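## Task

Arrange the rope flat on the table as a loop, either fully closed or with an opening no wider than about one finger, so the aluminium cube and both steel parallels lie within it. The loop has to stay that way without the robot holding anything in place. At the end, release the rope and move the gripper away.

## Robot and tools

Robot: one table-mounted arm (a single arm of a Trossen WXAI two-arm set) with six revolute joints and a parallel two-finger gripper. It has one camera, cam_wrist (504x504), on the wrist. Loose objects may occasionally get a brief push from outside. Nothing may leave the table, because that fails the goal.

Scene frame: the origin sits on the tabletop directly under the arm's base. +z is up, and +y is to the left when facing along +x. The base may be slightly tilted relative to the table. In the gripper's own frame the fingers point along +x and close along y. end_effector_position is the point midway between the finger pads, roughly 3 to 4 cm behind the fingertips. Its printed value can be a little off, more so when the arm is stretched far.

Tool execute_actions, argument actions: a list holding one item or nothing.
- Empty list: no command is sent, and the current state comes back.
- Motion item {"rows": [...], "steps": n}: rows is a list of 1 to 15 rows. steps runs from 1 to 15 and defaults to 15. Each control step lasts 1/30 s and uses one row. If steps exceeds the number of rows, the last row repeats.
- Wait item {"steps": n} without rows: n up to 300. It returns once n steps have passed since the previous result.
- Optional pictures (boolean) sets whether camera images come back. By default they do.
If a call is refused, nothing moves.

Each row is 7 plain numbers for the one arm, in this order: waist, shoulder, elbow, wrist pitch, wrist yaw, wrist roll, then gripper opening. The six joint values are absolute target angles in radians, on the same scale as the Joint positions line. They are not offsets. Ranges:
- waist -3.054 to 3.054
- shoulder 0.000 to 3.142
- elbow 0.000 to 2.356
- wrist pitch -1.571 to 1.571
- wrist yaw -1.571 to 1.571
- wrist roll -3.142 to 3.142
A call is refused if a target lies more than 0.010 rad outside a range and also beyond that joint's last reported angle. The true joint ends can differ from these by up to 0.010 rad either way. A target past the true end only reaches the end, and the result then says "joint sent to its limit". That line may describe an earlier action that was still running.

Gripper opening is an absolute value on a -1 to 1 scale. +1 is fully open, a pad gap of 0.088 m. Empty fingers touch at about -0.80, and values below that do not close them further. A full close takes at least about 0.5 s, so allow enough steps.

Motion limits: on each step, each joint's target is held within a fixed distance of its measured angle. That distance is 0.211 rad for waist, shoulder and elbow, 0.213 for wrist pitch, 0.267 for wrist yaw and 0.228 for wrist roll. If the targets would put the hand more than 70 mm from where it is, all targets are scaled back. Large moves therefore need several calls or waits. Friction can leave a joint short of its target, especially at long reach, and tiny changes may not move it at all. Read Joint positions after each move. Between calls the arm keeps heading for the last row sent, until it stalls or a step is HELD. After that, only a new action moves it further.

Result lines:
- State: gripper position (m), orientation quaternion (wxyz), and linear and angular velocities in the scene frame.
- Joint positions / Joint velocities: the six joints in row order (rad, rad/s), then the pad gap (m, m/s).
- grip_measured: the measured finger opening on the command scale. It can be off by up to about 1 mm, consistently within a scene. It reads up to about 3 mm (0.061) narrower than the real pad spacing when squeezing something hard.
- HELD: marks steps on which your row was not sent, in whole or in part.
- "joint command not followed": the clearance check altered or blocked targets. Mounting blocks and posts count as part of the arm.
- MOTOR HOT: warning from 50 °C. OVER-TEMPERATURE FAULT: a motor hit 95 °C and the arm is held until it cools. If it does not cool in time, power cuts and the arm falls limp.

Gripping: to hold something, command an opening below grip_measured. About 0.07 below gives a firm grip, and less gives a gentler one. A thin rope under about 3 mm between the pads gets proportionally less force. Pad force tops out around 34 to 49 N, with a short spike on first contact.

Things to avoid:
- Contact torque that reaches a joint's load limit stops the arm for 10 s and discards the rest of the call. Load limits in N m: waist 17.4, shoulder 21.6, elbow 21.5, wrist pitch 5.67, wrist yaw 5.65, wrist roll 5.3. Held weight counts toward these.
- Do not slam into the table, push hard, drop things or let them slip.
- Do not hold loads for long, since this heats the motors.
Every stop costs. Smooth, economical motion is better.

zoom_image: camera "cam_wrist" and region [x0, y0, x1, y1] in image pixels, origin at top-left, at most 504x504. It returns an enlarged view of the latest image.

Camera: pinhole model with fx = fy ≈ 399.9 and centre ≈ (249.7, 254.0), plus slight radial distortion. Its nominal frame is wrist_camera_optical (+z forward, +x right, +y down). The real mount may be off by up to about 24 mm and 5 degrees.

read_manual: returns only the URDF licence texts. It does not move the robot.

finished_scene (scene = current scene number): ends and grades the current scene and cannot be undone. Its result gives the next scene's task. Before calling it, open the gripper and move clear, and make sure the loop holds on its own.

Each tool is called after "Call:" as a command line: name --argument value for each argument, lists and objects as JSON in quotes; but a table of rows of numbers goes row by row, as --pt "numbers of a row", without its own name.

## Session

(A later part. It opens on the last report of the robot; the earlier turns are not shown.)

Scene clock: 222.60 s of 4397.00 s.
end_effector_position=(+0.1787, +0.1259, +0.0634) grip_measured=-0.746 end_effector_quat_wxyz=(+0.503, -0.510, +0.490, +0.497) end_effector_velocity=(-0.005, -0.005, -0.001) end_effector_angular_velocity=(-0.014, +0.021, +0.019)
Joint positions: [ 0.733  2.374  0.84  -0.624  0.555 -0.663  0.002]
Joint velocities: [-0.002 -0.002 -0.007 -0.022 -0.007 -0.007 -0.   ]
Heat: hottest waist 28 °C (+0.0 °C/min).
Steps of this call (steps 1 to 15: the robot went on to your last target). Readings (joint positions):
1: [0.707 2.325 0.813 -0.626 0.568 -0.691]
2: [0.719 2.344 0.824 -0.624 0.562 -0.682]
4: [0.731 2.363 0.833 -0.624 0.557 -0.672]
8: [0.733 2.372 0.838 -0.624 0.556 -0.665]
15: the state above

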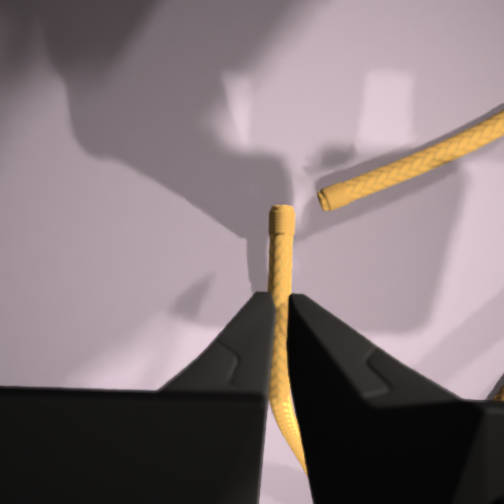

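Call:
execute_actions --actions '[{"rows":[[0.73,2.4,0.88,-0.62,0.56,-0.67,-0.85],[0.725,2.42,0.91,-0.62,0.56,-0.67,-0.85],[0.72,2.44,0.94,-0.62,0.565,-0.68,-0.85],[0.715,2.46,0.965,-0.62,0.57,-0.69,-0.85],[0.71,2.475,0.976,-0.62,0.57,-0.7,-0.85],[0.705,2.49,0.976,-0.62,0.57,-0.7,-0.85],[0.698,2.498,0.976,-0.62,0.572,-0.7,-0.85]]}]'

Call:
execute_actions --actions '[{"rows":[[0.698,2.498,0.976,-0.62,0.572,-0.7,-0.4]],"steps":10}]'

Call:
execute_actions --actions '[{"rows":[[0.78,2.4,1.0,-0.75,0.55,-0.65,-0.4],[0.78,2.4,1.0,-0.75,0.55,-0.65,-0.4],[0.78,2.4,1.0,-0.75,0.55,-0.65,-0.4],[0.78,2.4,1.0,-0.75,0.55,-0.65,-0.4],[0.78,2.4,1.0,-0.75,0.55,-0.65,-0.4],[1.1,1.3,1.3,-1.5,0.5,0,1]]}]' --pictures false

Call:
execute_actions --actions '[{"steps":30}]'

Scene clock: 239.67 s of 4397.00 s.
end_effector_position=(+0.2018, +0.1498, +0.0554) grip_measured=-0.746 end_effector_quat_wxyz=(+0.504, -0.509, +0.489, +0.498) end_effector_velocity=(-0.003, -0.002, -0.001) end_effector_angular_velocity=(-0.004, +0.014, +0.027)
Joint positions: [ 0.703  2.487  0.968 -0.62   0.569 -0.697  0.002]
Joint velocities: [-0.002 -0.002 -0.007 -0.007 -0.007 -0.022 -0.001]
Heat: hottest waist 26 °C (-1.0 °C/min).
Steps of this call (steps 1 to 15: the robot went on to your last target; steps 16 to 130: nothing new was sent; then 12.23 s passed at rest; steps 131 to 145: all 15 steps of this action). Readings (joint positions):
131: [0.733 2.376 0.844 -0.626 0.554 -0.663]
132: [0.733 2.384 0.855 -0.627 0.554 -0.663]
134: [0.729 2.413 0.896 -0.625 0.559 -0.672]
138: [0.713 2.464 0.964 -0.617 0.567 -0.691]
145: the state above

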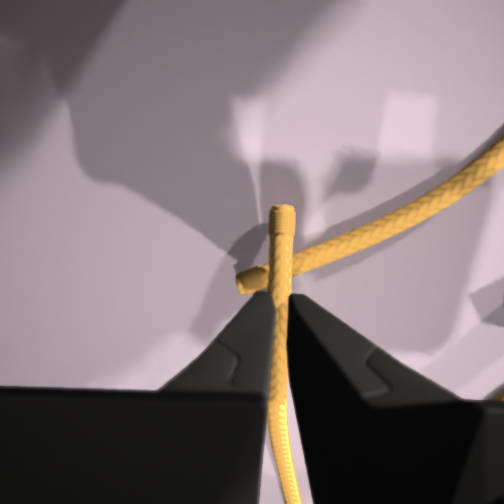

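Scene clock: 240.00 s of 4397.00 s.
end_effector_position=(+0.2019, +0.1499, +0.0555) grip_measured=-0.414 end_effector_quat_wxyz=(+0.504, -0.509, +0.488, +0.498) end_effector_velocity=(-0.002, -0.002, -0.001) end_effector_angular_velocity=(-0.000, +0.015, -0.009)
Joint positions: [ 0.703  2.487  0.968 -0.62   0.569 -0.697  0.019]
Joint velocities: [-0.007 -0.002 -0.002 -0.007 -0.007  0.007  0.006]
Heat: hottest waist 26 °C (-1.0 °C/min).
Steps of this call (steps 1 to 10: all 10 steps of this action). Readings (joint positions):
1: [0.703 2.487 0.968 -0.620 0.569 -0.697]
2: [0.703 2.487 0.968 -0.620 0.569 -0.697]
4: [0.703 2.487 0.968 -0.620 0.569 -0.697]
8: [0.703 2.487 0.968 -0.620 0.569 -0.697]
10: the state above

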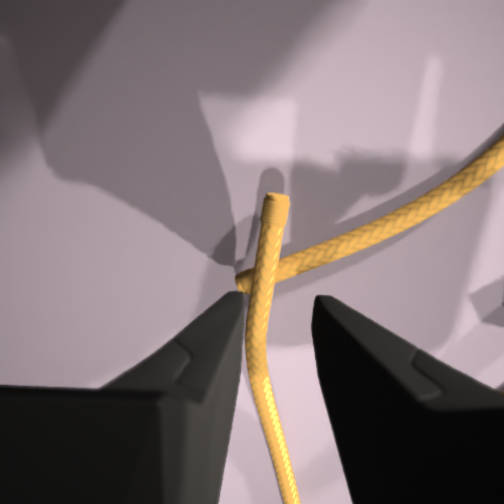

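Scene clock: 240.50 s of 4397.00 s.
end_effector_position=(+0.1995, +0.1521, +0.2593) grip_measured=+0.727 end_effector_quat_wxyz=(+0.675, -0.430, +0.424, +0.424) end_effector_velocity=(-0.136, -0.271, +0.508) end_effector_angular_velocity=(+0.928, -0.175, -1.216)
Joint positions: [ 1.05   2.099  1.246 -1.096  0.509 -0.258  0.075]
Joint velocities: [ 0.637 -1.448  0.501 -1.473 -0.11   1.648  0.175]
Heat: hottest waist 26 °C (-1.0 °C/min).
Steps of this call (steps 1 to 15: all 15 steps of this action). Readings (joint positions):
1: [0.708 2.478 0.974 -0.644 0.568 -0.688]
2: [0.724 2.466 0.977 -0.683 0.564 -0.678]
4: [0.759 2.432 0.979 -0.720 0.557 -0.666]
8: [0.842 2.356 1.054 -0.830 0.535 -0.558]
15: the state above

Scene clock: 241.50 s of 4397.00 s.
end_effector_position=(+0.1546, -0.0436, +0.3730) grip_measured=+1.000 end_effector_quat_wxyz=(+0.835, -0.191, +0.342, +0.386) end_effector_velocity=(-0.002, -0.000, -0.001) end_effector_angular_velocity=(-0.000, +0.009, +0.004)
Joint positions: [ 1.099  1.304  1.309 -1.498  0.502 -0.003  0.088]
Joint velocities: [ 0.002 -0.002 -0.002 -0.007 -0.007  0.007  0.   ]
Heat: hottest waist 26 °C (-1.0 °C/min).
Steps of this call (steps 1 to 30: the robot went on to your last target). Readings (joint positions):
1: [1.069 2.048 1.261 -1.149 0.507 -0.200]
2: [1.083 1.995 1.272 -1.204 0.505 -0.146]
4: [1.097 1.881 1.286 -1.317 0.504 -0.076]
8: [1.099 1.636 1.292 -1.458 0.504 -0.020]
30: the state above
The arm was judged still, so your last target was given up. Only a new action makes it travel on or press farther. Fingers that are still opening or closing keep moving.

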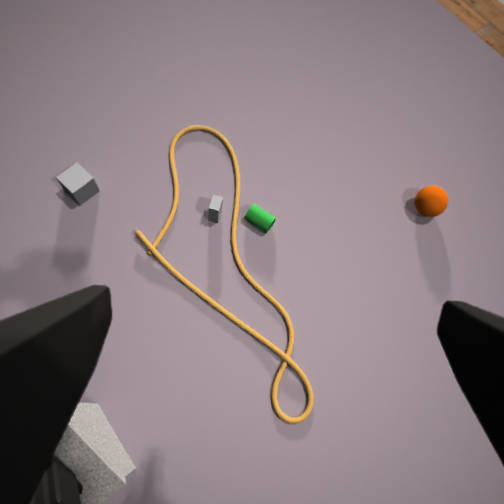

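Call:
execute_actions --actions '[{"rows":[[0.123,1.478,0.682,-0.897,0.778,0.85,-0.2]]}]' --pictures false

Call:
execute_actions --actions '[{"steps":25}]'

Scene clock: 256.90 s of 4397.00 s.
end_effector_position=(+0.2188, -0.0655, +0.1329) grip_measured=-0.190 end_effector_quat_wxyz=(+0.749, +0.175, +0.625, -0.130) end_effector_velocity=(-0.115, -0.256, -0.369) end_effector_angular_velocity=(+0.063, +1.435, -2.005)
Joint positions: [ 0.348  1.478  0.714 -0.92   0.77   0.781  0.03 ]
Joint velocities: [-1.878  0.012 -0.383  0.242  0.037  0.784 -0.005]
Heat: hottest waist 24 °C (-5.0 °C/min).
Steps of this call (steps 1 to 90: nothing new was sent; then 11.90 s passed at rest; steps 91 to 105: all 15 steps of this action). Readings (joint positions):
91: [1.086 1.317 1.287 -1.469 0.531 0.030]
92: [1.047 1.327 1.256 -1.417 0.593 0.082]
94: [0.955 1.383 1.179 -1.318 0.671 0.182]
98: [0.756 1.464 0.979 -1.104 0.741 0.404]
105: the state above

Scene clock: 257.73 s of 4397.00 s.
end_effector_position=(+0.2052, -0.0971, +0.0958) grip_measured=-0.197 end_effector_quat_wxyz=(+0.680, +0.233, +0.658, -0.225) end_effector_velocity=(+0.002, +0.000, +0.000) end_effector_angular_velocity=(+0.009, -0.005, -0.003)
Joint positions: [ 0.128  1.478  0.692 -0.899  0.779  0.847  0.029]
Joint velocities: [-0.002 -0.002  0.002  0.007 -0.007 -0.007 -0.   ]
Heat: hottest waist 24 °C (-5.0 °C/min).
Steps of this call (steps 1 to 25: the robot went on to your last target). Readings (joint positions):
1: [0.285 1.478 0.706 -0.912 0.772 0.802]
2: [0.229 1.478 0.702 -0.908 0.776 0.816]
4: [0.162 1.478 0.698 -0.903 0.779 0.833]
8: [0.134 1.478 0.693 -0.900 0.779 0.844]
25: the state above

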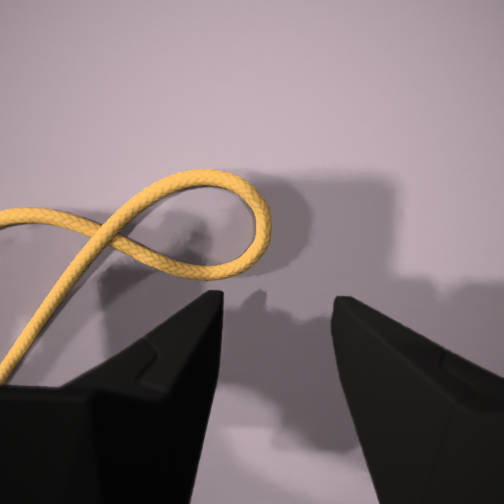

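Call:
execute_actions --actions '[{"rows":[[0.105,1.495,0.69,-0.86,0.78,0.82,-0.2],[0.085,1.51,0.68,-0.82,0.78,0.79,-0.2],[0.062,1.52,0.67,-0.78,0.78,0.76,-0.2],[0.04,1.53,0.66,-0.74,0.78,0.73,-0.2],[0.02,1.54,0.65,-0.70,0.78,0.7,-0.2],[0,1.548,0.64,-0.66,0.78,0.67,-0.2],[-0.022,1.555,0.628,-0.62,0.78,0.645,-0.2],[-0.043,1.563,0.615,-0.58,0.78,0.62,-0.2],[-0.064,1.57,0.6,-0.54,0.78,0.59,-0.2],[-0.084,1.576,0.589,-0.504,0.782,0.56,-0.2]]}]' --pictures false

Call:
execute_actions --actions '[{"steps":8}]'

Scene clock: 266.10 s of 4397.00 s.
end_effector_position=(+0.2166, -0.1009, +0.0407) grip_measured=-0.197 end_effector_quat_wxyz=(+0.677, +0.236, +0.658, -0.228) end_effector_velocity=(+0.013, -0.002, -0.011) end_effector_angular_velocity=(-0.003, -0.063, +0.019)
Joint positions: [-0.076  1.568  0.6   -0.519  0.779  0.573  0.029]
Joint velocities: [-0.042  0.007 -0.032  0.168 -0.007 -0.139 -0.   ]
Heat: hottest waist 24 °C (-6.1 °C/min).
Steps of this call (steps 1 to 15: the robot went on to your last target; steps 16 to 90: nothing new was sent; then 4.87 s passed at rest; steps 91 to 105: all 15 steps of this action). Readings (joint positions):
91: [0.126 1.479 0.692 -0.892 0.779 0.844]
92: [0.118 1.483 0.691 -0.873 0.779 0.830]
94: [0.089 1.499 0.687 -0.812 0.779 0.788]
98: [0.010 1.536 0.652 -0.670 0.779 0.683]
105: the state above

Scene clock: 266.37 s of 4397.00 s.
end_effector_position=(+0.2181, -0.1012, +0.0401) grip_measured=-0.197 end_effector_quat_wxyz=(+0.680, +0.237, +0.656, -0.227) end_effector_velocity=(-0.004, +0.001, -0.002) end_effector_angular_velocity=(+0.007, +0.013, +0.026)
Joint positions: [-0.079  1.568  0.598 -0.506  0.779  0.563  0.029]
Joint velocities: [-0.007 -0.002 -0.007 -0.007 -0.007 -0.022 -0.   ]
Heat: hottest waist 24 °C (-6.1 °C/min).
Steps of this call (steps 1 to 8: the robot went on to your last target). Readings (joint positions):
1: [-0.077 1.568 0.599 -0.515 0.779 0.570]
2: [-0.078 1.568 0.599 -0.512 0.779 0.567]
4: [-0.079 1.568 0.599 -0.508 0.779 0.565]
8: the state above

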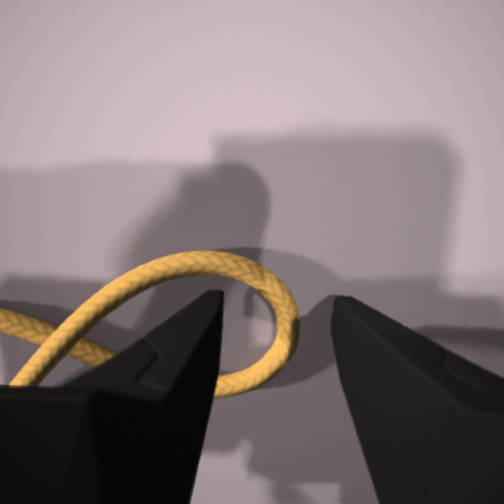

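Call:
execute_actions --actions '[{"rows":[[-0.084,1.576,0.589,-0.504,0.782,0.56,-0.85]],"steps":12}]' --pictures false

Call:
execute_actions --actions '[{"rows":[[-0.05,1.59,0.62,-0.54,0.78,0.6,-0.85],[-0.02,1.61,0.645,-0.575,0.775,0.64,-0.85],[0.015,1.63,0.67,-0.61,0.77,0.68,-0.85],[0.05,1.655,0.7,-0.65,0.765,0.72,-0.85],[0.085,1.68,0.725,-0.69,0.76,0.76,-0.85],[0.12,1.7,0.75,-0.73,0.76,0.8,-0.85],[0.155,1.72,0.78,-0.77,0.755,0.8,-0.85],[0.19,1.745,0.805,-0.805,0.75,0.8,-0.85],[0.225,1.77,0.83,-0.84,0.745,0.8,-0.85],[0.26,1.79,0.86,-0.88,0.74,0.8,-0.85],[0.295,1.815,0.885,-0.92,0.74,0.8,-0.85],[0.327,1.836,0.912,-0.958,0.734,0.8,-0.85],[0.327,1.836,0.912,-0.958,0.734,-2.69,-0.85]]}]'

Call:
execute_actions --actions '[{"steps":58}]'

Call:
execute_actions --actions '[{"rows":[[0.295,1.83,0.905,-0.92,0.74,-2.73,-0.85],[0.26,1.825,0.9,-0.885,0.745,-2.77,-0.85],[0.225,1.82,0.89,-0.85,0.75,-2.81,-0.85],[0.19,1.82,0.88,-0.81,0.755,-2.85,-0.85],[0.16,1.815,0.875,-0.775,0.76,-2.9,-0.85],[0.125,1.81,0.865,-0.74,0.765,-2.94,-0.85],[0.09,1.81,0.86,-0.705,0.77,-2.98,-0.85],[0.06,1.805,0.85,-0.67,0.775,-3.02,-0.85],[0.025,1.804,0.845,-0.63,0.78,-3.06,-0.85],[-0.008,1.804,0.837,-0.596,0.785,-3.1,-0.85]]}]' --pictures false

Call:
execute_actions --actions '[{"rows":[[-0.008,1.804,0.837,-0.596,0.785,-3.1,-0.85],[-0.008,1.804,0.837,-0.596,0.785,-3.1,-0.85],[-0.008,1.804,0.837,-0.596,0.785,-3.1,-0.85],[-0.008,1.804,0.837,-0.596,0.785,-3.1,-0.3]]}]'

Scene clock: 281.57 s of 4397.00 s.
end_effector_position=(+0.2182, -0.1012, +0.0403) grip_measured=-0.769 end_effector_quat_wxyz=(+0.680, +0.236, +0.656, -0.227) end_effector_velocity=(-0.000, +0.000, +0.000) end_effector_angular_velocity=(+0.008, +0.003, -0.007)
Joint positions: [-0.078  1.568  0.598 -0.506  0.78   0.563  0.001]
Joint velocities: [-0.002 -0.002  0.002 -0.007 -0.007  0.007 -0.   ]
Heat: hottest waist 24 °C (-4.0 °C/min).
Steps of this call (steps 1 to 30: the robot went on to your last target; steps 31 to 90: nothing new was sent; then 11.80 s passed at rest; steps 91 to 102: all 12 steps of this action). Readings (joint positions):
91: [-0.079 1.568 0.598 -0.506 0.779 0.563]
92: [-0.079 1.568 0.598 -0.506 0.779 0.563]
94: [-0.079 1.568 0.598 -0.506 0.780 0.563]
98: [-0.078 1.568 0.598 -0.506 0.780 0.563]
102: the state above

Scene clock: 282.07 s of 4397.00 s.
end_effector_position=(+0.2505, -0.0338, +0.1118) grip_measured=-0.768 end_effector_quat_wxyz=(+0.717, +0.062, +0.692, -0.055) end_effector_velocity=(-0.002, +0.058, +0.064) end_effector_angular_velocity=(-0.141, -0.004, +2.445)
Joint positions: [ 0.312  1.814  0.89  -0.925  0.738  0.598  0.001]
Joint velocities: [ 0.335  0.188  0.212 -0.359 -0.051 -1.985 -0.   ]
Heat: hottest waist 24 °C (-4.1 °C/min).
Steps of this call (steps 1 to 15: all 15 steps of this action). Readings (joint positions):
1: [-0.075 1.570 0.600 -0.512 0.781 0.569]
2: [-0.065 1.577 0.608 -0.530 0.781 0.588]
4: [-0.024 1.605 0.639 -0.582 0.778 0.644]
8: [0.105 1.687 0.737 -0.718 0.763 0.758]
15: the state above

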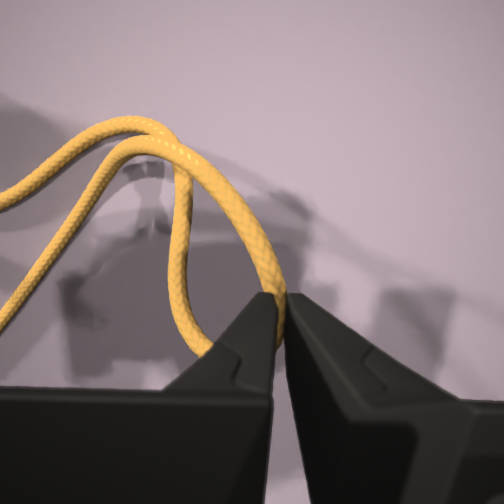

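Scene clock: 284.00 s of 4397.00 s.
end_effector_position=(+0.2487, -0.0323, +0.1142) grip_measured=-0.768 end_effector_quat_wxyz=(+0.003, +0.716, +0.001, -0.698) end_effector_velocity=(+0.000, -0.002, +0.000) end_effector_angular_velocity=(-0.008, +0.000, +0.022)
Joint positions: [ 0.325  1.828  0.904 -0.957  0.736 -2.685  0.001]
Joint velocities: [-0.002 -0.002  0.002 -0.007  0.007 -0.022 -0.   ]
Heat: hottest waist 24 °C (-4.0 °C/min).
Steps of this call (steps 1 to 58: the robot went on to your last target). Readings (joint positions):
1: [0.320 1.819 0.895 -0.935 0.737 0.531]
2: [0.324 1.822 0.898 -0.942 0.737 0.464]
4: [0.324 1.825 0.901 -0.950 0.737 0.330]
8: [0.324 1.827 0.903 -0.955 0.737 0.061]
58: the state above

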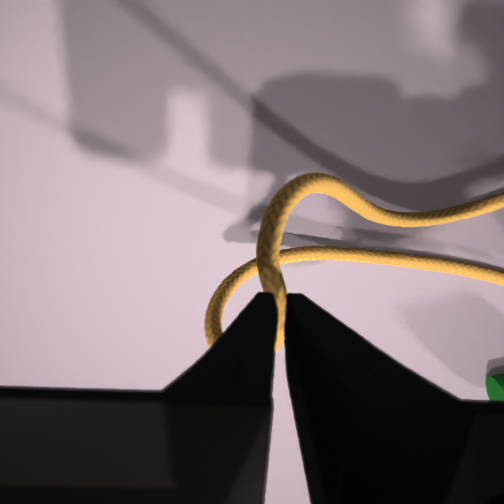

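Scene clock: 284.50 s of 4397.00 s.
end_effector_position=(+0.2746, -0.0836, +0.0489) grip_measured=-0.768 end_effector_quat_wxyz=(-0.016, +0.715, -0.013, -0.699) end_effector_velocity=(+0.003, -0.002, -0.017) end_effector_angular_velocity=(+0.021, -0.028, +0.077)
Joint positions: [-0.     1.811  0.849 -0.61   0.781 -3.083  0.001]
Joint velocities: [-0.056 -0.002 -0.046  0.139 -0.022 -0.183 -0.   ]
Heat: hottest waist 24 °C (-4.0 °C/min).
Steps of this call (steps 1 to 15: all 15 steps of this action). Readings (joint positions):
1: [0.323 1.828 0.904 -0.952 0.736 -2.695]
2: [0.314 1.828 0.904 -0.935 0.736 -2.716]
4: [0.272 1.828 0.902 -0.879 0.741 -2.773]
8: [0.142 1.819 0.880 -0.751 0.761 -2.924]
15: the state above

Scene clock: 285.00 s of 4397.00 s.
end_effector_position=(+0.2759, -0.0839, +0.0482) grip_measured=-0.309 end_effector_quat_wxyz=(-0.014, +0.717, -0.012, -0.697) end_effector_velocity=(-0.001, -0.001, -0.001) end_effector_angular_velocity=(+0.007, +0.007, +0.019)
Joint positions: [-0.003  1.811  0.846 -0.597  0.782 -3.097  0.024]
Joint velocities: [-0.007 -0.002  0.002 -0.007 -0.007 -0.022  0.004]
Heat: hottest waist 24 °C (-4.0 °C/min).
Steps of this call (steps 1 to 15: all 15 steps of this action). Readings (joint positions):
1: [-0.001 1.811 0.847 -0.607 0.781 -3.087]
2: [-0.001 1.811 0.847 -0.604 0.782 -3.090]
4: [-0.001 1.811 0.846 -0.601 0.782 -3.094]
8: [-0.002 1.811 0.846 -0.598 0.782 -3.096]
15: the state above

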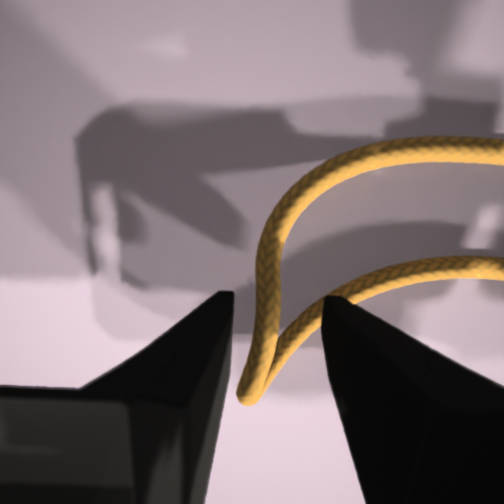

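Call:
execute_actions --actions '[{"rows":[[0.1,1.76,0.88,-0.78,0.78,-3.0,0.3],[0.1,1.76,0.88,-0.78,0.78,-3.0,0.3],[0.1,1.76,0.88,-0.78,0.78,-3.0,0.3],[0.2,1.72,0.95,-0.95,0.77,-2.9,0.3],[0.2,1.72,0.95,-0.95,0.77,-2.9,0.3],[0.2,1.72,0.95,-0.95,0.77,-2.9,0.3],[0.2,1.72,0.95,-0.95,0.77,-2.9,0.3],[1.1,1.3,1.3,-1.5,0.5,0,1]]}]' --pictures false

Call:
execute_actions --actions '[{"steps":50}]'

Scene clock: 290.47 s of 4397.00 s.
end_effector_position=(+0.2712, -0.0739, +0.2542) grip_measured=+0.952 end_effector_quat_wxyz=(-0.183, +0.791, +0.048, -0.581) end_effector_velocity=(-0.179, -0.098, +0.580) end_effector_angular_velocity=(+1.195, -0.965, -0.747)
Joint positions: [ 0.459  1.481  1.182 -1.183  0.559 -2.615  0.086]
Joint velocities: [ 1.258 -1.17   0.906 -1.165 -0.388  1.355  0.034]
Heat: hottest waist 24 °C (-3.0 °C/min).
Steps of this call (steps 1 to 15: the robot went on to your last target; steps 16 to 149: nothing new was sent; steps 150 to 164: all 15 steps of this action). Readings (joint positions):
150: [0.006 1.805 0.852 -0.634 0.783 -3.076]
151: [0.029 1.798 0.857 -0.686 0.783 -3.053]
153: [0.084 1.773 0.873 -0.773 0.781 -3.002]
157: [0.197 1.716 0.948 -0.927 0.742 -2.900]
164: the state above

Scene clock: 292.13 s of 4397.00 s.
end_effector_position=(+0.1538, -0.0423, +0.3698) grip_measured=+1.000 end_effector_quat_wxyz=(+0.832, -0.194, +0.346, +0.387) end_effector_velocity=(-0.002, -0.000, -0.003) end_effector_angular_velocity=(+0.002, +0.021, -0.009)
Joint positions: [ 1.097  1.304  1.298 -1.498  0.498 -0.004  0.088]
Joint velocities: [-0.002 -0.002 -0.007 -0.007 -0.007  0.022  0.   ]
Heat: hottest waist 24 °C (-3.0 °C/min).
Steps of this call (steps 1 to 50: the robot went on to your last target). Readings (joint positions):
1: [0.504 1.442 1.211 -1.228 0.547 -2.565]
2: [0.556 1.403 1.237 -1.283 0.537 -2.505]
4: [0.681 1.341 1.277 -1.396 0.519 -2.372]
8: [0.934 1.302 1.298 -1.474 0.507 -2.103]
50: the state above

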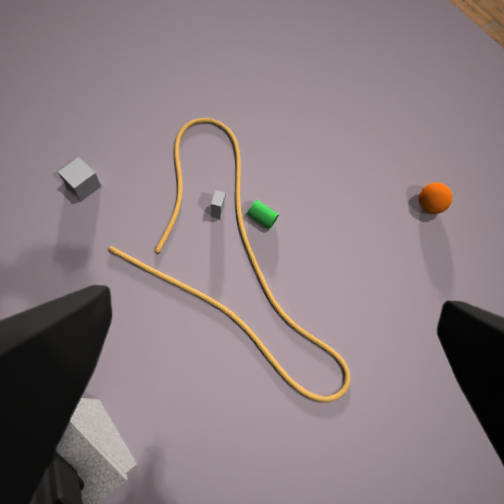

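Call:
execute_actions --actions '[{"rows":[[1.051,2.833,1.495,-0.948,0.359,-0.5,0.6]]}]' --pictures false

Call:
execute_actions --actions '[{"steps":40}]'

Scene clock: 299.70 s of 4397.00 s.
end_effector_position=(+0.2304, +0.1898, +0.3713) grip_measured=+0.604 end_effector_quat_wxyz=(+0.742, -0.348, +0.259, +0.510) end_effector_velocity=(-0.024, +0.399, -0.464) end_effector_angular_velocity=(-1.352, +0.449, +0.583)
Joint positions: [ 1.057  2.044  1.494 -0.96   0.363 -0.488  0.069]
Joint velocities: [-0.002  1.634 -0.002  0.139 -0.022 -0.11  -0.001]
Heat: hottest waist 23 °C (-3.0 °C/min).
Steps of this call (steps 1 to 15: the robot went on to your last target; steps 16 to 212: nothing new was sent; steps 213 to 227: all 15 steps of this action). Readings (joint positions):
213: [1.091 1.328 1.320 -1.487 0.472 -0.046]
214: [1.081 1.362 1.359 -1.429 0.442 -0.102]
216: [1.069 1.459 1.438 -1.299 0.409 -0.214]
220: [1.059 1.660 1.485 -1.084 0.375 -0.408]
227: the state above

Scene clock: 301.03 s of 4397.00 s.
end_effector_position=(+0.1649, +0.2780, +0.1042) grip_measured=+0.603 end_effector_quat_wxyz=(-0.473, +0.538, -0.459, -0.525) end_effector_velocity=(+0.003, -0.001, -0.003) end_effector_angular_velocity=(-0.001, +0.001, -0.002)
Joint positions: [ 1.055  2.828  1.493 -0.948  0.359 -0.497  0.069]
Joint velocities: [-0.012  0.002 -0.002  0.007  0.007 -0.007 -0.   ]
Heat: hottest waist 23 °C (-3.0 °C/min).
Steps of this call (steps 1 to 40: the robot went on to your last target). Readings (joint positions):
1: [1.057 2.097 1.494 -0.956 0.362 -0.490]
2: [1.057 2.151 1.494 -0.953 0.362 -0.492]
4: [1.057 2.257 1.494 -0.950 0.362 -0.494]
8: [1.057 2.467 1.494 -0.948 0.362 -0.496]
40: the state above

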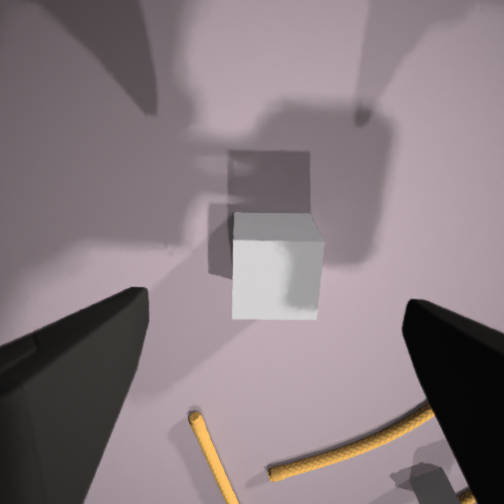

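Call:
execute_actions --actions '[{"rows":[[1.042,2.84,1.48,-0.92,0.365,-0.51,0.6],[1.033,2.85,1.468,-0.895,0.37,-0.515,0.6],[1.024,2.86,1.454,-0.87,0.376,-0.52,0.6],[1.015,2.87,1.44,-0.843,0.382,-0.53,0.6],[1.006,2.88,1.427,-0.817,0.388,-0.54,0.6],[0.997,2.89,1.413,-0.79,0.394,-0.545,0.6],[0.988,2.9,1.4,-0.765,0.4,-0.55,0.6],[0.979,2.914,1.382,-0.739,0.405,-0.56,0.6]]}]' --pictures false

Call:
execute_actions --actions '[{"rows":[[0.979,2.914,1.382,-0.739,0.405,-0.56,-0.25]]}]'

Scene clock: 307.77 s of 4397.00 s.
end_effector_position=(+0.1669, +0.2741, +0.0466) grip_measured=+0.603 end_effector_quat_wxyz=(-0.472, +0.537, -0.461, -0.526) end_effector_velocity=(+0.011, +0.013, -0.001) end_effector_angular_velocity=(+0.059, -0.045, -0.028)
Joint positions: [ 0.981  2.907  1.389 -0.746  0.401 -0.556  0.069]
Joint velocities: [-0.007  0.002  0.002  0.081  0.022 -0.007  0.   ]
Heat: hottest waist 23 °C (-2.0 °C/min).
Steps of this call (steps 1 to 15: the robot went on to your last target; steps 16 to 187: nothing new was sent; steps 188 to 202: all 15 steps of this action). Readings (joint positions):
188: [1.054 2.828 1.493 -0.944 0.359 -0.500]
189: [1.052 2.828 1.491 -0.931 0.360 -0.504]
191: [1.042 2.833 1.480 -0.891 0.369 -0.513]
195: [1.006 2.866 1.433 -0.797 0.391 -0.540]
202: the state above

Scene clock: 308.27 s of 4397.00 s.
end_effector_position=(+0.1677, +0.2752, +0.0466) grip_measured=-0.221 end_effector_quat_wxyz=(-0.474, +0.537, -0.459, -0.526) end_effector_velocity=(-0.000, -0.002, +0.001) end_effector_angular_velocity=(-0.009, -0.006, +0.012)
Joint positions: [ 0.981  2.907  1.389 -0.74   0.403 -0.557  0.028]
Joint velocities: [ 0.002 -0.002 -0.002 -0.007  0.007 -0.007 -0.   ]
Heat: hottest waist 23 °C (-2.0 °C/min).
Steps of this call (steps 1 to 15: all 15 steps of this action). Readings (joint positions):
1: [0.981 2.907 1.389 -0.742 0.402 -0.556]
2: [0.981 2.907 1.389 -0.741 0.403 -0.556]
4: [0.981 2.907 1.389 -0.740 0.403 -0.557]
8: [0.981 2.907 1.389 -0.740 0.403 -0.557]
15: the state above

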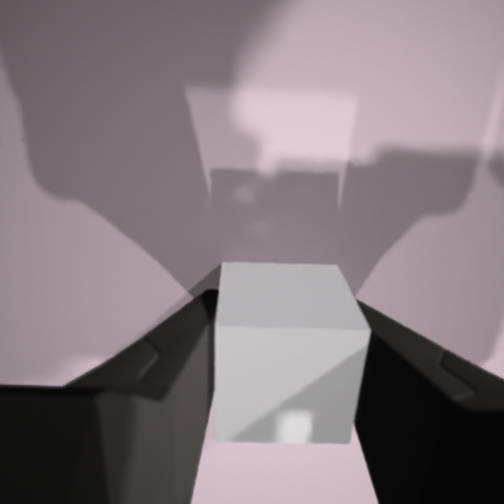

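Call:
execute_actions --actions '[{"rows":[[0.979,2.907,1.389,-0.739,0.405,-0.56,-0.3],[0.979,2.907,1.389,-0.739,0.405,-0.56,-0.3],[0.997,2.89,1.413,-0.79,0.394,-0.545,-0.3],[0.997,2.89,1.413,-0.79,0.394,-0.545,-0.3],[1.015,2.87,1.44,-0.843,0.382,-0.53,-0.3],[1.015,2.87,1.44,-0.843,0.382,-0.53,-0.3],[1.033,2.85,1.468,-0.895,0.37,-0.515,-0.3],[1.033,2.85,1.468,-0.895,0.37,-0.515,-0.3],[1.051,2.82,1.495,-0.948,0.359,-0.5,-0.3]],"steps":13}]' --pictures false

Call:
execute_actions --actions '[{"rows":[[1.02,2.78,1.46,-0.94,0.375,-0.53,-0.3],[0.995,2.745,1.43,-0.935,0.39,-0.56,-0.3],[0.965,2.71,1.4,-0.93,0.41,-0.59,-0.3],[0.94,2.67,1.37,-0.925,0.425,-0.62,-0.3],[0.91,2.635,1.335,-0.92,0.44,-0.65,-0.3],[0.88,2.6,1.305,-0.91,0.46,-0.68,-0.3],[0.85,2.56,1.27,-0.905,0.475,-0.71,-0.3],[0.825,2.525,1.24,-0.9,0.49,-0.74,-0.3],[0.795,2.49,1.21,-0.895,0.51,-0.77,-0.3],[0.77,2.45,1.18,-0.89,0.525,-0.8,-0.3],[0.74,2.41,1.145,-0.88,0.54,-0.83,-0.3],[0.71,2.375,1.115,-0.875,0.56,-0.86,-0.3],[0.68,2.34,1.08,-0.87,0.575,-0.89,-0.3],[0.655,2.3,1.05,-0.865,0.59,-0.92,-0.3],[0.6255,2.264,1.02,-0.857,0.61,-0.95,-0.3]]}]' --pictures false

Call:
execute_actions --actions '[{"steps":12}]'

Scene clock: 321.10 s of 4397.00 s.
end_effector_position=(+0.1656, +0.2774, +0.0990) grip_measured=-0.221 end_effector_quat_wxyz=(-0.472, +0.540, -0.457, -0.525) end_effector_velocity=(+0.043, +0.048, +0.152) end_effector_angular_velocity=(+0.315, -0.126, -0.116)
Joint positions: [ 1.048  2.833  1.481 -0.929  0.365 -0.507  0.028]
Joint velocities: [ 0.085 -0.261  0.227 -0.154 -0.051  0.066 -0.   ]
Heat: hottest shoulder 24 °C (+0.0 °C/min).
Steps of this call (steps 1 to 15: the robot went on to your last target; steps 16 to 90: nothing new was sent; then 9.40 s passed at rest; steps 91 to 103: all 13 steps of this action). Readings (joint positions):
91: [0.981 2.907 1.389 -0.740 0.403 -0.557]
92: [0.981 2.907 1.389 -0.740 0.403 -0.557]
94: [0.984 2.905 1.396 -0.762 0.402 -0.555]
98: [1.011 2.890 1.427 -0.852 0.382 -0.531]
103: the state above

Scene clock: 321.60 s of 4397.00 s.
end_effector_position=(+0.2332, +0.1315, +0.1106) grip_measured=-0.221 end_effector_quat_wxyz=(-0.463, +0.547, -0.443, -0.539) end_effector_velocity=(+0.043, -0.381, -0.057) end_effector_angular_velocity=(-0.146, +0.046, +0.146)
Joint positions: [ 0.694  2.358  1.108 -0.873  0.567 -0.876  0.028]
Joint velocities: [-0.833 -1.096 -0.95   0.139  0.491 -0.901  0.   ]
Heat: hottest shoulder 24 °C (+0.0 °C/min).
Steps of this call (steps 1 to 15: all 15 steps of this action). Readings (joint positions):
1: [1.049 2.820 1.483 -0.929 0.364 -0.510]
2: [1.044 2.804 1.477 -0.929 0.367 -0.522]
4: [1.013 2.757 1.438 -0.929 0.388 -0.564]
8: [0.896 2.622 1.323 -0.912 0.452 -0.670]
15: the state above

Scene clock: 322.00 s of 4397.00 s.
end_effector_position=(+0.2344, +0.1013, +0.1039) grip_measured=-0.221 end_effector_quat_wxyz=(-0.455, +0.550, -0.446, -0.540) end_effector_velocity=(+0.002, -0.000, +0.003) end_effector_angular_velocity=(+0.018, -0.005, +0.008)
Joint positions: [ 0.626  2.274  1.03  -0.859  0.607 -0.946  0.028]
Joint velocities: [-0.002 -0.017 -0.002  0.007 -0.007 -0.022 -0.   ]
Heat: hottest shoulder 24 °C (+0.0 °C/min).
Steps of this call (steps 1 to 12: the robot went on to your last target). Readings (joint positions):
1: [0.668 2.327 1.081 -0.871 0.582 -0.899]
2: [0.647 2.304 1.063 -0.871 0.593 -0.914]
4: [0.627 2.281 1.045 -0.863 0.602 -0.931]
8: [0.626 2.275 1.033 -0.860 0.605 -0.944]
12: the state above

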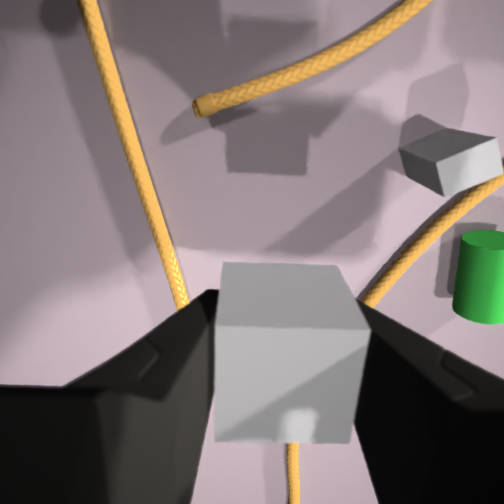

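Landing spot (~272,250) is well centred. Lower.

Call:
execute_actions --actions '[{"rows":[[0.613,2.28,1.012,-0.83,0.616,-0.96,-0.3],[0.601,2.288,1.0,-0.803,0.621,-0.975,-0.3],[0.589,2.296,0.99,-0.776,0.627,-0.99,-0.3],[0.577,2.304,0.98,-0.749,0.633,-1.0,-0.3],[0.565,2.312,0.968,-0.722,0.639,-1.015,-0.3],[0.553,2.32,0.957,-0.695,0.644,-1.03,-0.3],[0.541,2.328,0.946,-0.668,0.65,-1.04,-0.3],[0.529,2.336,0.935,-0.641,0.656,-1.055,-0.3],[0.517,2.344,0.925,-0.614,0.661,-1.07,-0.3],[0.5056,2.352,0.913,-0.587,0.667,-1.08,-0.3]]}]' --pictures false

Call:
execute_actions --actions '[{"steps":8}]' --pictures false

Scene clock: 328.53 s of 4397.00 s.
end_effector_position=(+0.2359, +0.0991, +0.0510) grip_measured=-0.221 end_effector_quat_wxyz=(-0.458, +0.550, -0.445, -0.538) end_effector_velocity=(+0.008, +0.006, -0.008) end_effector_angular_velocity=(+0.025, -0.058, +0.020)
Joint positions: [ 0.509  2.344  0.922 -0.599  0.662 -1.073  0.028]
Joint velocities: [-0.012  0.007 -0.032  0.125  0.022 -0.081 -0.   ]
Heat: hottest shoulder 24 °C (+0.0 °C/min).
Steps of this call (steps 1 to 30: the robot went on to your last target; steps 31 to 90: nothing new was sent; then 3.03 s passed at rest; steps 91 to 105: all 15 steps of this action). Readings (joint positions):
91: [0.625 2.273 1.028 -0.852 0.609 -0.950]
92: [0.623 2.273 1.024 -0.838 0.611 -0.956]
94: [0.609 2.277 1.011 -0.799 0.620 -0.975]
98: [0.561 2.306 0.972 -0.702 0.641 -1.022]
105: the state above

Scene clock: 328.80 s of 4397.00 s.
end_effector_position=(+0.2373, +0.1000, +0.0508) grip_measured=-0.221 end_effector_quat_wxyz=(-0.461, +0.551, -0.443, -0.537) end_effector_velocity=(+0.004, +0.001, -0.000) end_effector_angular_velocity=(+0.005, -0.016, +0.007)
Joint positions: [ 0.509  2.344  0.921 -0.589  0.665 -1.077  0.028]
Joint velocities: [-0.002 -0.002 -0.002  0.022  0.007 -0.022 -0.   ]
Heat: hottest shoulder 24 °C (+0.0 °C/min).
Steps of this call (steps 1 to 8: the robot went on to your last target). Readings (joint positions):
1: [0.509 2.344 0.921 -0.595 0.663 -1.074]
2: [0.509 2.344 0.921 -0.593 0.663 -1.075]
4: [0.509 2.344 0.921 -0.590 0.664 -1.076]
8: the state above

Call:
execute_actions --actions '[{"rows":[[0.497,2.36,0.908,-0.575,0.667,-1.08,-0.3],[0.497,2.36,0.908,-0.575,0.667,-1.08,-0.3],[0.497,2.36,0.908,-0.575,0.667,-1.08,-0.3],[0.497,2.36,0.908,-0.575,0.667,-1.08,-0.3],[0.497,2.36,0.908,-0.575,0.667,-1.08,-0.3],[0.497,2.36,0.908,-0.575,0.667,-1.08,-0.3],[0.497,2.36,0.908,-0.575,0.667,-1.08,0.1]]}]' --pictures false

Call:
execute_actions --actions '[{"rows":[[0.529,2.336,0.935,-0.641,0.656,-1.055,0.1],[0.529,2.336,0.935,-0.641,0.656,-1.055,0.1],[0.553,2.32,0.957,-0.695,0.644,-1.03,0.1],[0.553,2.32,0.957,-0.695,0.644,-1.03,0.1],[0.577,2.304,0.98,-0.749,0.633,-1.0,0.1],[0.577,2.304,0.98,-0.749,0.633,-1.0,0.1],[0.601,2.288,1.0,-0.803,0.621,-0.975,0.1],[0.601,2.288,1.0,-0.803,0.621,-0.975,0.1],[0.6255,2.264,1.02,-0.857,0.61,-0.95,0.1],[0.6255,2.264,1.02,-0.857,0.61,-0.95,0.1],[0.6255,2.264,1.02,-0.857,0.61,-0.95,0.1],[0.7,2.29,1.0,-0.83,0.57,-0.94,0],[0.78,2.34,0.98,-0.8,0.52,-0.93,0],[0.86,2.4,0.96,-0.76,0.48,-0.92,0],[0.936,2.467,0.934,-0.716,0.433,-0.91,-0.1]]}]' --pictures false

Call:
execute_actions --actions '[{"steps":15}]'

Scene clock: 343.13 s of 4397.00 s.
end_effector_position=(+0.2366, +0.0999, +0.0474) grip_measured=+0.083 end_effector_quat_wxyz=(-0.461, +0.548, -0.446, -0.537) end_effector_velocity=(-0.004, -0.002, +0.000) end_effector_angular_velocity=(-0.006, +0.016, +0.023)
Joint positions: [ 0.501  2.351  0.917 -0.577  0.665 -1.077  0.043]
Joint velocities: [ 0.002 -0.002 -0.002 -0.022 -0.007 -0.007  0.009]
Heat: hottest waist 24 °C (+0.0 °C/min).
Steps of this call (steps 1 to 30: the robot went on to your last target; steps 31 to 90: nothing new was sent; then 10.83 s passed at rest; steps 91 to 105: all 15 steps of this action). Readings (joint positions):
91: [0.508 2.345 0.920 -0.586 0.665 -1.077]
92: [0.506 2.346 0.920 -0.582 0.665 -1.077]
94: [0.503 2.348 0.919 -0.579 0.665 -1.077]
98: [0.501 2.351 0.917 -0.578 0.665 -1.077]
105: the state above

Scene clock: 343.63 s of 4397.00 s.
end_effector_position=(+0.2084, +0.1374, +0.1045) grip_measured=+0.005 end_effector_quat_wxyz=(-0.450, +0.565, -0.404, -0.561) end_effector_velocity=(-0.371, +0.485, -0.016) end_effector_angular_velocity=(+0.435, -0.196, +1.190)
Joint positions: [ 0.748  2.328  0.997 -0.778  0.532 -0.936  0.039]
Joint velocities: [ 1.673  0.989 -0.168  0.857 -1.048  0.212 -0.061]
Heat: hottest waist 24 °C (+0.0 °C/min).
Steps of this call (steps 1 to 15: all 15 steps of this action). Readings (joint positions):
1: [0.503 2.350 0.919 -0.588 0.665 -1.074]
2: [0.508 2.350 0.921 -0.606 0.664 -1.070]
4: [0.528 2.343 0.931 -0.653 0.655 -1.052]
8: [0.577 2.313 0.971 -0.752 0.634 -1.002]
15: the state above

Scene clock: 344.13 s of 4397.00 s.
end_effector_position=(+0.1499, +0.1667, +0.0848) grip_measured=-0.097 end_effector_quat_wxyz=(-0.385, +0.606, -0.369, -0.590) end_effector_velocity=(-0.001, -0.005, -0.000) end_effector_angular_velocity=(-0.022, +0.004, +0.014)
Joint positions: [ 0.937  2.459  0.938 -0.717  0.436 -0.913  0.034]
Joint velocities: [-0.002 -0.002 -0.002 -0.022  0.007 -0.007 -0.   ]
Heat: hottest waist 24 °C (+0.0 °C/min).
Steps of this call (steps 1 to 15: the robot went on to your last target). Readings (joint positions):
1: [0.805 2.363 0.990 -0.754 0.500 -0.928]
2: [0.859 2.397 0.980 -0.740 0.473 -0.924]
4: [0.926 2.443 0.954 -0.735 0.446 -0.919]
8: [0.937 2.459 0.938 -0.720 0.440 -0.914]
15: the state above

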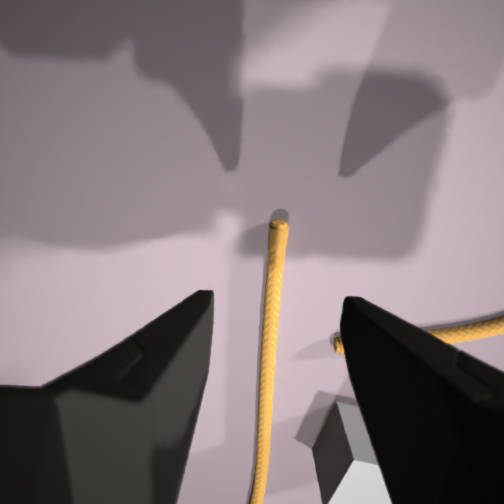

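Call:
execute_actions --actions '[{"rows":[[0.922,2.475,0.925,-0.69,0.44,-0.92,-0.1],[0.908,2.487,0.913,-0.66,0.45,-0.93,-0.1],[0.894,2.5,0.9,-0.632,0.46,-0.935,-0.1],[0.88,2.512,0.888,-0.604,0.468,-0.94,-0.1],[0.865,2.524,0.876,-0.576,0.476,-0.95,-0.1],[0.851,2.536,0.864,-0.548,0.485,-0.955,-0.1],[0.837,2.549,0.852,-0.52,0.494,-0.96,-0.1],[0.82,2.561,0.838,-0.4925,0.502,-0.97,-0.1]]}]' --pictures false

Call:
execute_actions --actions '[{"rows":[[0.82,2.561,0.838,-0.4925,0.502,-0.97,-0.82]]}]'

Call:
execute_actions --actions '[{"rows":[[0.84,2.53,0.85,-0.54,0.49,-0.9,-0.82],[0.85,2.51,0.86,-0.57,0.48,-0.83,-0.82],[0.85,2.49,0.86,-0.59,0.48,-0.76,-0.82],[0.85,2.47,0.85,-0.6,0.48,-0.69,-0.82],[0.85,2.45,0.84,-0.6,0.48,-0.62,-0.82],[0.85,2.43,0.83,-0.6,0.48,-0.55,-0.82],[0.84,2.41,0.82,-0.6,0.49,-0.48,-0.82],[0.83,2.4,0.81,-0.6,0.5,-0.41,-0.82],[0.82,2.4,0.81,-0.6,0.5,-0.34,-0.82],[0.8,2.4,0.82,-0.6,0.51,-0.27,-0.82],[0.78,2.41,0.84,-0.6,0.52,-0.2,-0.82],[0.76,2.42,0.86,-0.6,0.535,-0.17,-0.82],[0.74,2.43,0.875,-0.6,0.55,-0.17,-0.82],[0.72,2.445,0.885,-0.59,0.56,-0.17,-0.82],[0.7,2.456,0.895,-0.584,0.569,-0.17,-0.82]]}]' --pictures false

Call:
execute_actions --actions '[{"steps":12}]'

Scene clock: 361.50 s of 4397.00 s.
end_effector_position=(+0.1556, +0.1627, +0.0395) grip_measured=-0.098 end_effector_quat_wxyz=(-0.401, +0.597, -0.380, -0.582) end_effector_velocity=(-0.005, +0.001, +0.001) end_effector_angular_velocity=(+0.005, +0.013, +0.049)
Joint positions: [ 0.831  2.544  0.856 -0.499  0.498 -0.966  0.034]
Joint velocities: [ 0.012 -0.002 -0.002 -0.007 -0.022 -0.037 -0.   ]
Heat: hottest waist 23 °C (+0.0 °C/min).
Steps of this call (steps 1 to 15: the robot went on to your last target; steps 16 to 90: nothing new was sent; then 13.87 s passed at rest; steps 91 to 105: all 15 steps of this action). Readings (joint positions):
91: [0.936 2.460 0.938 -0.713 0.435 -0.913]
92: [0.933 2.462 0.935 -0.698 0.436 -0.916]
94: [0.916 2.474 0.925 -0.654 0.449 -0.925]
98: [0.860 2.520 0.880 -0.556 0.481 -0.950]
105: the state above

Scene clock: 362.00 s of 4397.00 s.
end_effector_position=(+0.1531, +0.1618, +0.0390) grip_measured=-0.748 end_effector_quat_wxyz=(-0.398, +0.596, -0.380, -0.585) end_effector_velocity=(+0.001, +0.003, +0.001) end_effector_angular_velocity=(+0.013, -0.001, -0.011)
Joint positions: [ 0.833  2.544  0.851 -0.501  0.492 -0.967  0.002]
Joint velocities: [ 0.002 -0.002  0.002  0.007 -0.007  0.007 -0.   ]
Heat: hottest waist 23 °C (+0.0 °C/min).
Steps of this call (steps 1 to 15: all 15 steps of this action). Readings (joint positions):
1: [0.830 2.544 0.855 -0.501 0.495 -0.966]
2: [0.831 2.544 0.853 -0.505 0.488 -0.967]
4: [0.832 2.544 0.851 -0.504 0.490 -0.967]
8: [0.833 2.544 0.851 -0.501 0.492 -0.967]
15: the state above

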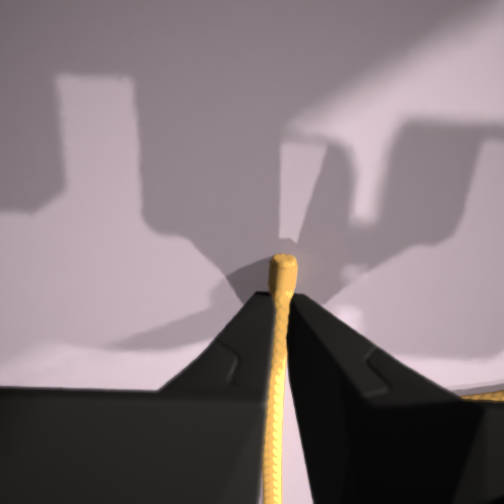

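Scene clock: 362.50 s of 4397.00 s.
end_effector_position=(+0.1768, +0.1381, +0.0578) grip_measured=-0.748 end_effector_quat_wxyz=(+0.602, -0.389, +0.584, +0.381) end_effector_velocity=(+0.152, -0.005, -0.063) end_effector_angular_velocity=(+0.023, +0.052, -1.080)
Joint positions: [ 0.751  2.425  0.86  -0.596  0.543 -0.216  0.002]
Joint velocities: [-0.598  0.203  0.325  0.139  0.3    0.52  -0.   ]
Heat: hottest waist 23 °C (+0.0 °C/min).
Steps of this call (steps 1 to 15: all 15 steps of this action). Readings (joint positions):
1: [0.834 2.540 0.851 -0.503 0.492 -0.954]
2: [0.837 2.537 0.853 -0.517 0.492 -0.920]
4: [0.842 2.520 0.853 -0.563 0.488 -0.822]
8: [0.845 2.447 0.839 -0.588 0.486 -0.570]
15: the state above

Scene clock: 362.90 s of 4397.00 s.
end_effector_position=(+0.1885, +0.1377, +0.0521) grip_measured=-0.748 end_effector_quat_wxyz=(+0.616, -0.363, +0.601, +0.356) end_effector_velocity=(-0.002, -0.001, -0.000) end_effector_angular_velocity=(-0.000, +0.011, +0.010)
Joint positions: [ 0.705  2.445  0.887 -0.586  0.567 -0.173  0.002]
Joint velocities: [-0.002 -0.002 -0.002 -0.007 -0.007 -0.007 -0.   ]
Heat: hottest waist 23 °C (+0.0 °C/min).
Steps of this call (steps 1 to 12: the robot went on to your last target). Readings (joint positions):
1: [0.733 2.432 0.870 -0.590 0.552 -0.202]
2: [0.720 2.437 0.878 -0.587 0.557 -0.193]
4: [0.707 2.441 0.886 -0.586 0.563 -0.182]
8: [0.705 2.445 0.887 -0.586 0.565 -0.175]
12: the state above

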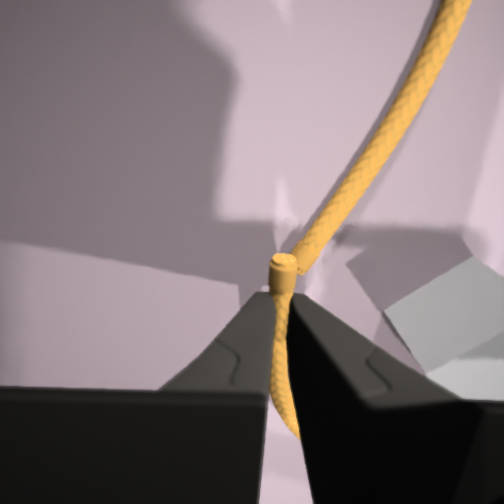

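Call:
execute_actions --actions '[{"rows":[[0.69,2.47,0.95,-0.61,0.575,-0.25,-0.82],[0.685,2.495,0.98,-0.62,0.578,-0.3,-0.82],[0.685,2.495,0.98,-0.62,0.578,-0.3,-0.82],[0.685,2.495,0.98,-0.62,0.578,-0.3,-0.82],[0.685,2.495,0.98,-0.62,0.578,-0.3,-0.82],[0.685,2.495,0.98,-0.62,0.578,-0.3,-0.82],[0.685,2.495,0.98,-0.62,0.578,-0.3,-0.82],[0.685,2.495,0.98,-0.62,0.578,-0.3,-0.82],[0.685,2.495,0.98,-0.62,0.578,-0.3,-0.5]]}]'

Call:
execute_actions --actions '[{"rows":[[0.73,2.45,1.0,-0.72,0.56,-0.3,-0.5],[0.73,2.45,1.0,-0.72,0.56,-0.3,-0.5],[0.73,2.45,1.0,-0.72,0.56,-0.3,-0.5],[0.78,2.4,1.05,-0.84,0.53,-0.3,-0.5],[0.78,2.4,1.05,-0.84,0.53,-0.3,-0.5],[0.78,2.4,1.05,-0.84,0.53,-0.3,0.5],[0.82,2.25,1.1,-1.05,0.5,-0.3,0.5]]}]'

Scene clock: 373.07 s of 4397.00 s.
end_effector_position=(+0.2055, +0.1485, +0.0551) grip_measured=-0.527 end_effector_quat_wxyz=(+0.598, -0.395, +0.580, +0.387) end_effector_velocity=(-0.002, -0.000, -0.001) end_effector_angular_velocity=(+0.006, +0.006, +0.019)
Joint positions: [ 0.69   2.484  0.973 -0.618  0.575 -0.297  0.013]
Joint velocities: [-0.002 -0.002 -0.007  0.007 -0.007 -0.022  0.013]
Heat: hottest waist 23 °C (+0.0 °C/min).
Steps of this call (steps 1 to 30: the robot went on to your last target; steps 31 to 90: nothing new was sent; then 6.67 s passed at rest; steps 91 to 105: all 15 steps of this action). Readings (joint positions):
91: [0.704 2.448 0.896 -0.594 0.567 -0.189]
92: [0.701 2.457 0.912 -0.604 0.569 -0.220]
94: [0.694 2.474 0.946 -0.606 0.573 -0.261]
98: [0.690 2.479 0.972 -0.615 0.575 -0.289]
105: the state above

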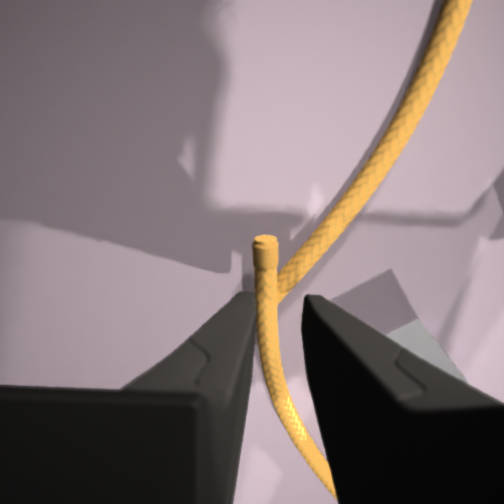

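Scene clock: 373.57 s of 4397.00 s.
end_effector_position=(+0.2049, +0.1226, +0.1546) grip_measured=+0.453 end_effector_quat_wxyz=(+0.577, -0.429, +0.551, +0.422) end_effector_velocity=(-0.034, -0.025, -0.001) end_effector_angular_velocity=(-0.096, +0.171, +0.089)
Joint positions: [ 0.82   2.247  1.104 -1.039  0.505 -0.298  0.061]
Joint velocities: [ 0.002 -0.002 -0.002 -0.198 -0.095  0.007  0.034]
Heat: hottest waist 23 °C (+0.0 °C/min).
Steps of this call (steps 1 to 15: all 15 steps of this action). Readings (joint positions):
1: [0.693 2.482 0.978 -0.640 0.575 -0.297]
2: [0.701 2.478 0.982 -0.669 0.572 -0.297]
4: [0.722 2.461 0.994 -0.724 0.560 -0.297]
8: [0.785 2.372 1.048 -0.901 0.520 -0.298]
15: the state above

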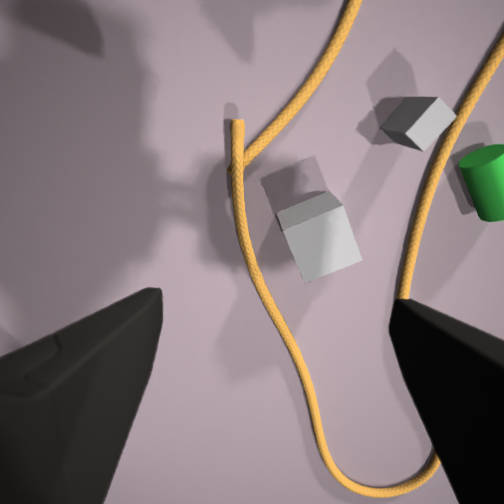

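Call:
execute_actions --actions '[{"rows":[[-0.38,1.25,1.148,-1.114,0.717,-0.5,0.5]]}]' --pictures false

Call:
execute_actions --actions '[{"steps":35}]'

Scene clock: 378.93 s of 4397.00 s.
end_effector_position=(+0.2876, -0.1310, +0.1666) grip_measured=+0.498 end_effector_quat_wxyz=(+0.727, -0.196, +0.619, +0.223) end_effector_velocity=(-0.128, -0.592, -0.056) end_effector_angular_velocity=(+0.251, +0.076, -2.082)
Joint positions: [ 0.147  1.586  1.145 -1.107  0.711 -0.493  0.063]
Joint velocities: [-1.556 -1.487 -0.002 -0.022  0.007 -0.037 -0.   ]
Heat: hottest waist 23 °C (-1.0 °C/min).
Steps of this call (steps 1 to 15: the robot went on to your last target; steps 16 to 90: nothing new was sent; then 1.87 s passed at rest; steps 91 to 105: all 15 steps of this action). Readings (joint positions):
91: [0.811 2.229 1.105 -1.051 0.523 -0.331]
92: [0.783 2.206 1.105 -1.069 0.561 -0.368]
94: [0.698 2.128 1.111 -1.086 0.624 -0.419]
98: [0.505 1.934 1.140 -1.098 0.686 -0.471]
105: the state above

Scene clock: 380.10 s of 4397.00 s.
end_effector_position=(+0.2010, -0.2826, +0.1347) grip_measured=+0.498 end_effector_quat_wxyz=(+0.717, -0.002, +0.697, -0.001) end_effector_velocity=(-0.002, +0.002, -0.000) end_effector_angular_velocity=(+0.009, +0.003, +0.011)
Joint positions: [-0.375  1.253  1.154 -1.114  0.719 -0.497  0.063]
Joint velocities: [-0.002 -0.002 -0.002 -0.007 -0.007 -0.007 -0.001]
Heat: hottest waist 23 °C (-1.0 °C/min).
Steps of this call (steps 1 to 30: the robot went on to your last target; steps 31 to 35: nothing new was sent). Readings (joint positions):
1: [0.095 1.537 1.145 -1.108 0.712 -0.494]
2: [0.042 1.487 1.145 -1.108 0.713 -0.495]
4: [-0.064 1.388 1.145 -1.108 0.714 -0.495]
8: [-0.298 1.265 1.154 -1.111 0.723 -0.496]
35: the state above
The arm was judged still, so your last target was given up. Only a new action makes it travel on or press farther. Fingers that are still opening or closing keep moving.

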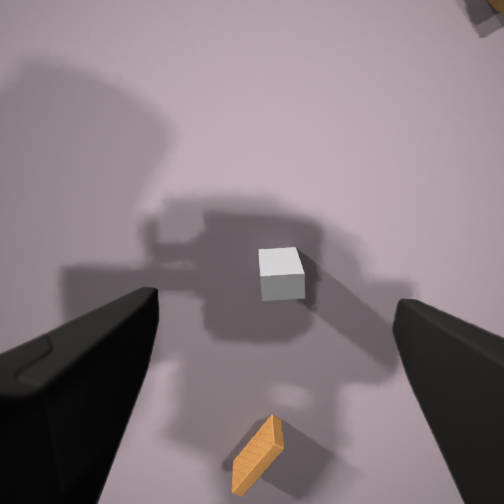

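Call:
execute_actions --actions '[{"rows":[[-0.41,1.24,1.12,-1.075,0.705,-0.54,0.2],[-0.435,1.235,1.095,-1.04,0.695,-0.58,0.2],[-0.46,1.235,1.072,-1.0,0.685,-0.615,0.2],[-0.485,1.235,1.05,-0.96,0.675,-0.65,0.2],[-0.51,1.238,1.03,-0.92,0.662,-0.68,0.2],[-0.535,1.242,1.01,-0.88,0.65,-0.71,0.2],[-0.56,1.246,0.99,-0.84,0.64,-0.745,0.2],[-0.585,1.25,0.972,-0.8,0.628,-0.78,0.2],[-0.61,1.255,0.954,-0.76,0.617,-0.81,0.2],[-0.633,1.26,0.936,-0.72,0.605,-0.84,0.2],[-0.656,1.265,0.918,-0.68,0.594,-0.87,0.2],[-0.679,1.272,0.9,-0.642,0.583,-0.9,0.2]]}]' --pictures false

Call:
execute_actions --actions '[{"steps":10}]'

Scene clock: 391.37 s of 4397.00 s.
end_effector_position=(+0.1842, -0.2887, +0.0519) grip_measured=+0.204 end_effector_quat_wxyz=(+0.715, -0.021, +0.699, +0.017) end_effector_velocity=(-0.026, +0.027, -0.079) end_effector_angular_velocity=(+0.072, +0.050, +0.134)
Joint positions: [-0.664  1.261  0.921 -0.675  0.595 -0.874  0.049]
Joint velocities: [-0.208  0.071 -0.217  0.3   -0.125 -0.286 -0.001]
Heat: hottest waist 23 °C (-1.0 °C/min).
Steps of this call (steps 1 to 90: nothing new was sent; then 7.77 s passed at rest; steps 91 to 105: all 15 steps of this action). Readings (joint positions):
91: [-0.379 1.251 1.150 -1.105 0.715 -0.508]
92: [-0.390 1.248 1.140 -1.085 0.710 -0.527]
94: [-0.428 1.241 1.109 -1.032 0.696 -0.580]
98: [-0.523 1.240 1.028 -0.890 0.655 -0.701]
105: the state above

Scene clock: 391.70 s of 4397.00 s.
end_effector_position=(+0.1853, -0.2896, +0.0485) grip_measured=+0.203 end_effector_quat_wxyz=(+0.718, -0.025, +0.695, +0.017) end_effector_velocity=(-0.001, -0.001, -0.001) end_effector_angular_velocity=(+0.000, -0.004, -0.002)
Joint positions: [-0.674  1.263  0.91  -0.644  0.586 -0.896  0.049]
Joint velocities: [-0.007 -0.002 -0.002  0.007 -0.007 -0.007  0.   ]
Heat: hottest waist 23 °C (-1.0 °C/min).
Steps of this call (steps 1 to 10: the robot went on to your last target). Readings (joint positions):
1: [-0.669 1.263 0.915 -0.666 0.592 -0.881]
2: [-0.671 1.263 0.912 -0.659 0.589 -0.886]
4: [-0.673 1.263 0.911 -0.650 0.587 -0.892]
8: [-0.674 1.263 0.910 -0.645 0.586 -0.896]
10: the state above

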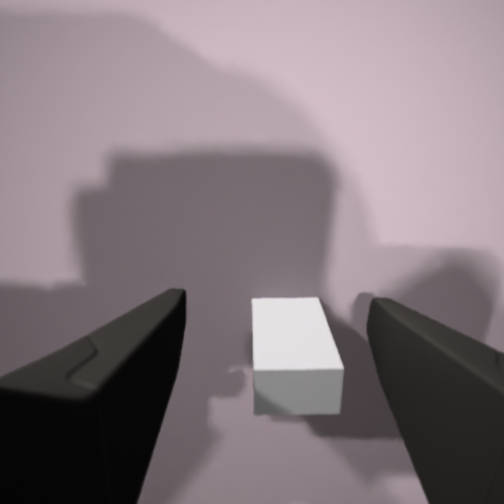

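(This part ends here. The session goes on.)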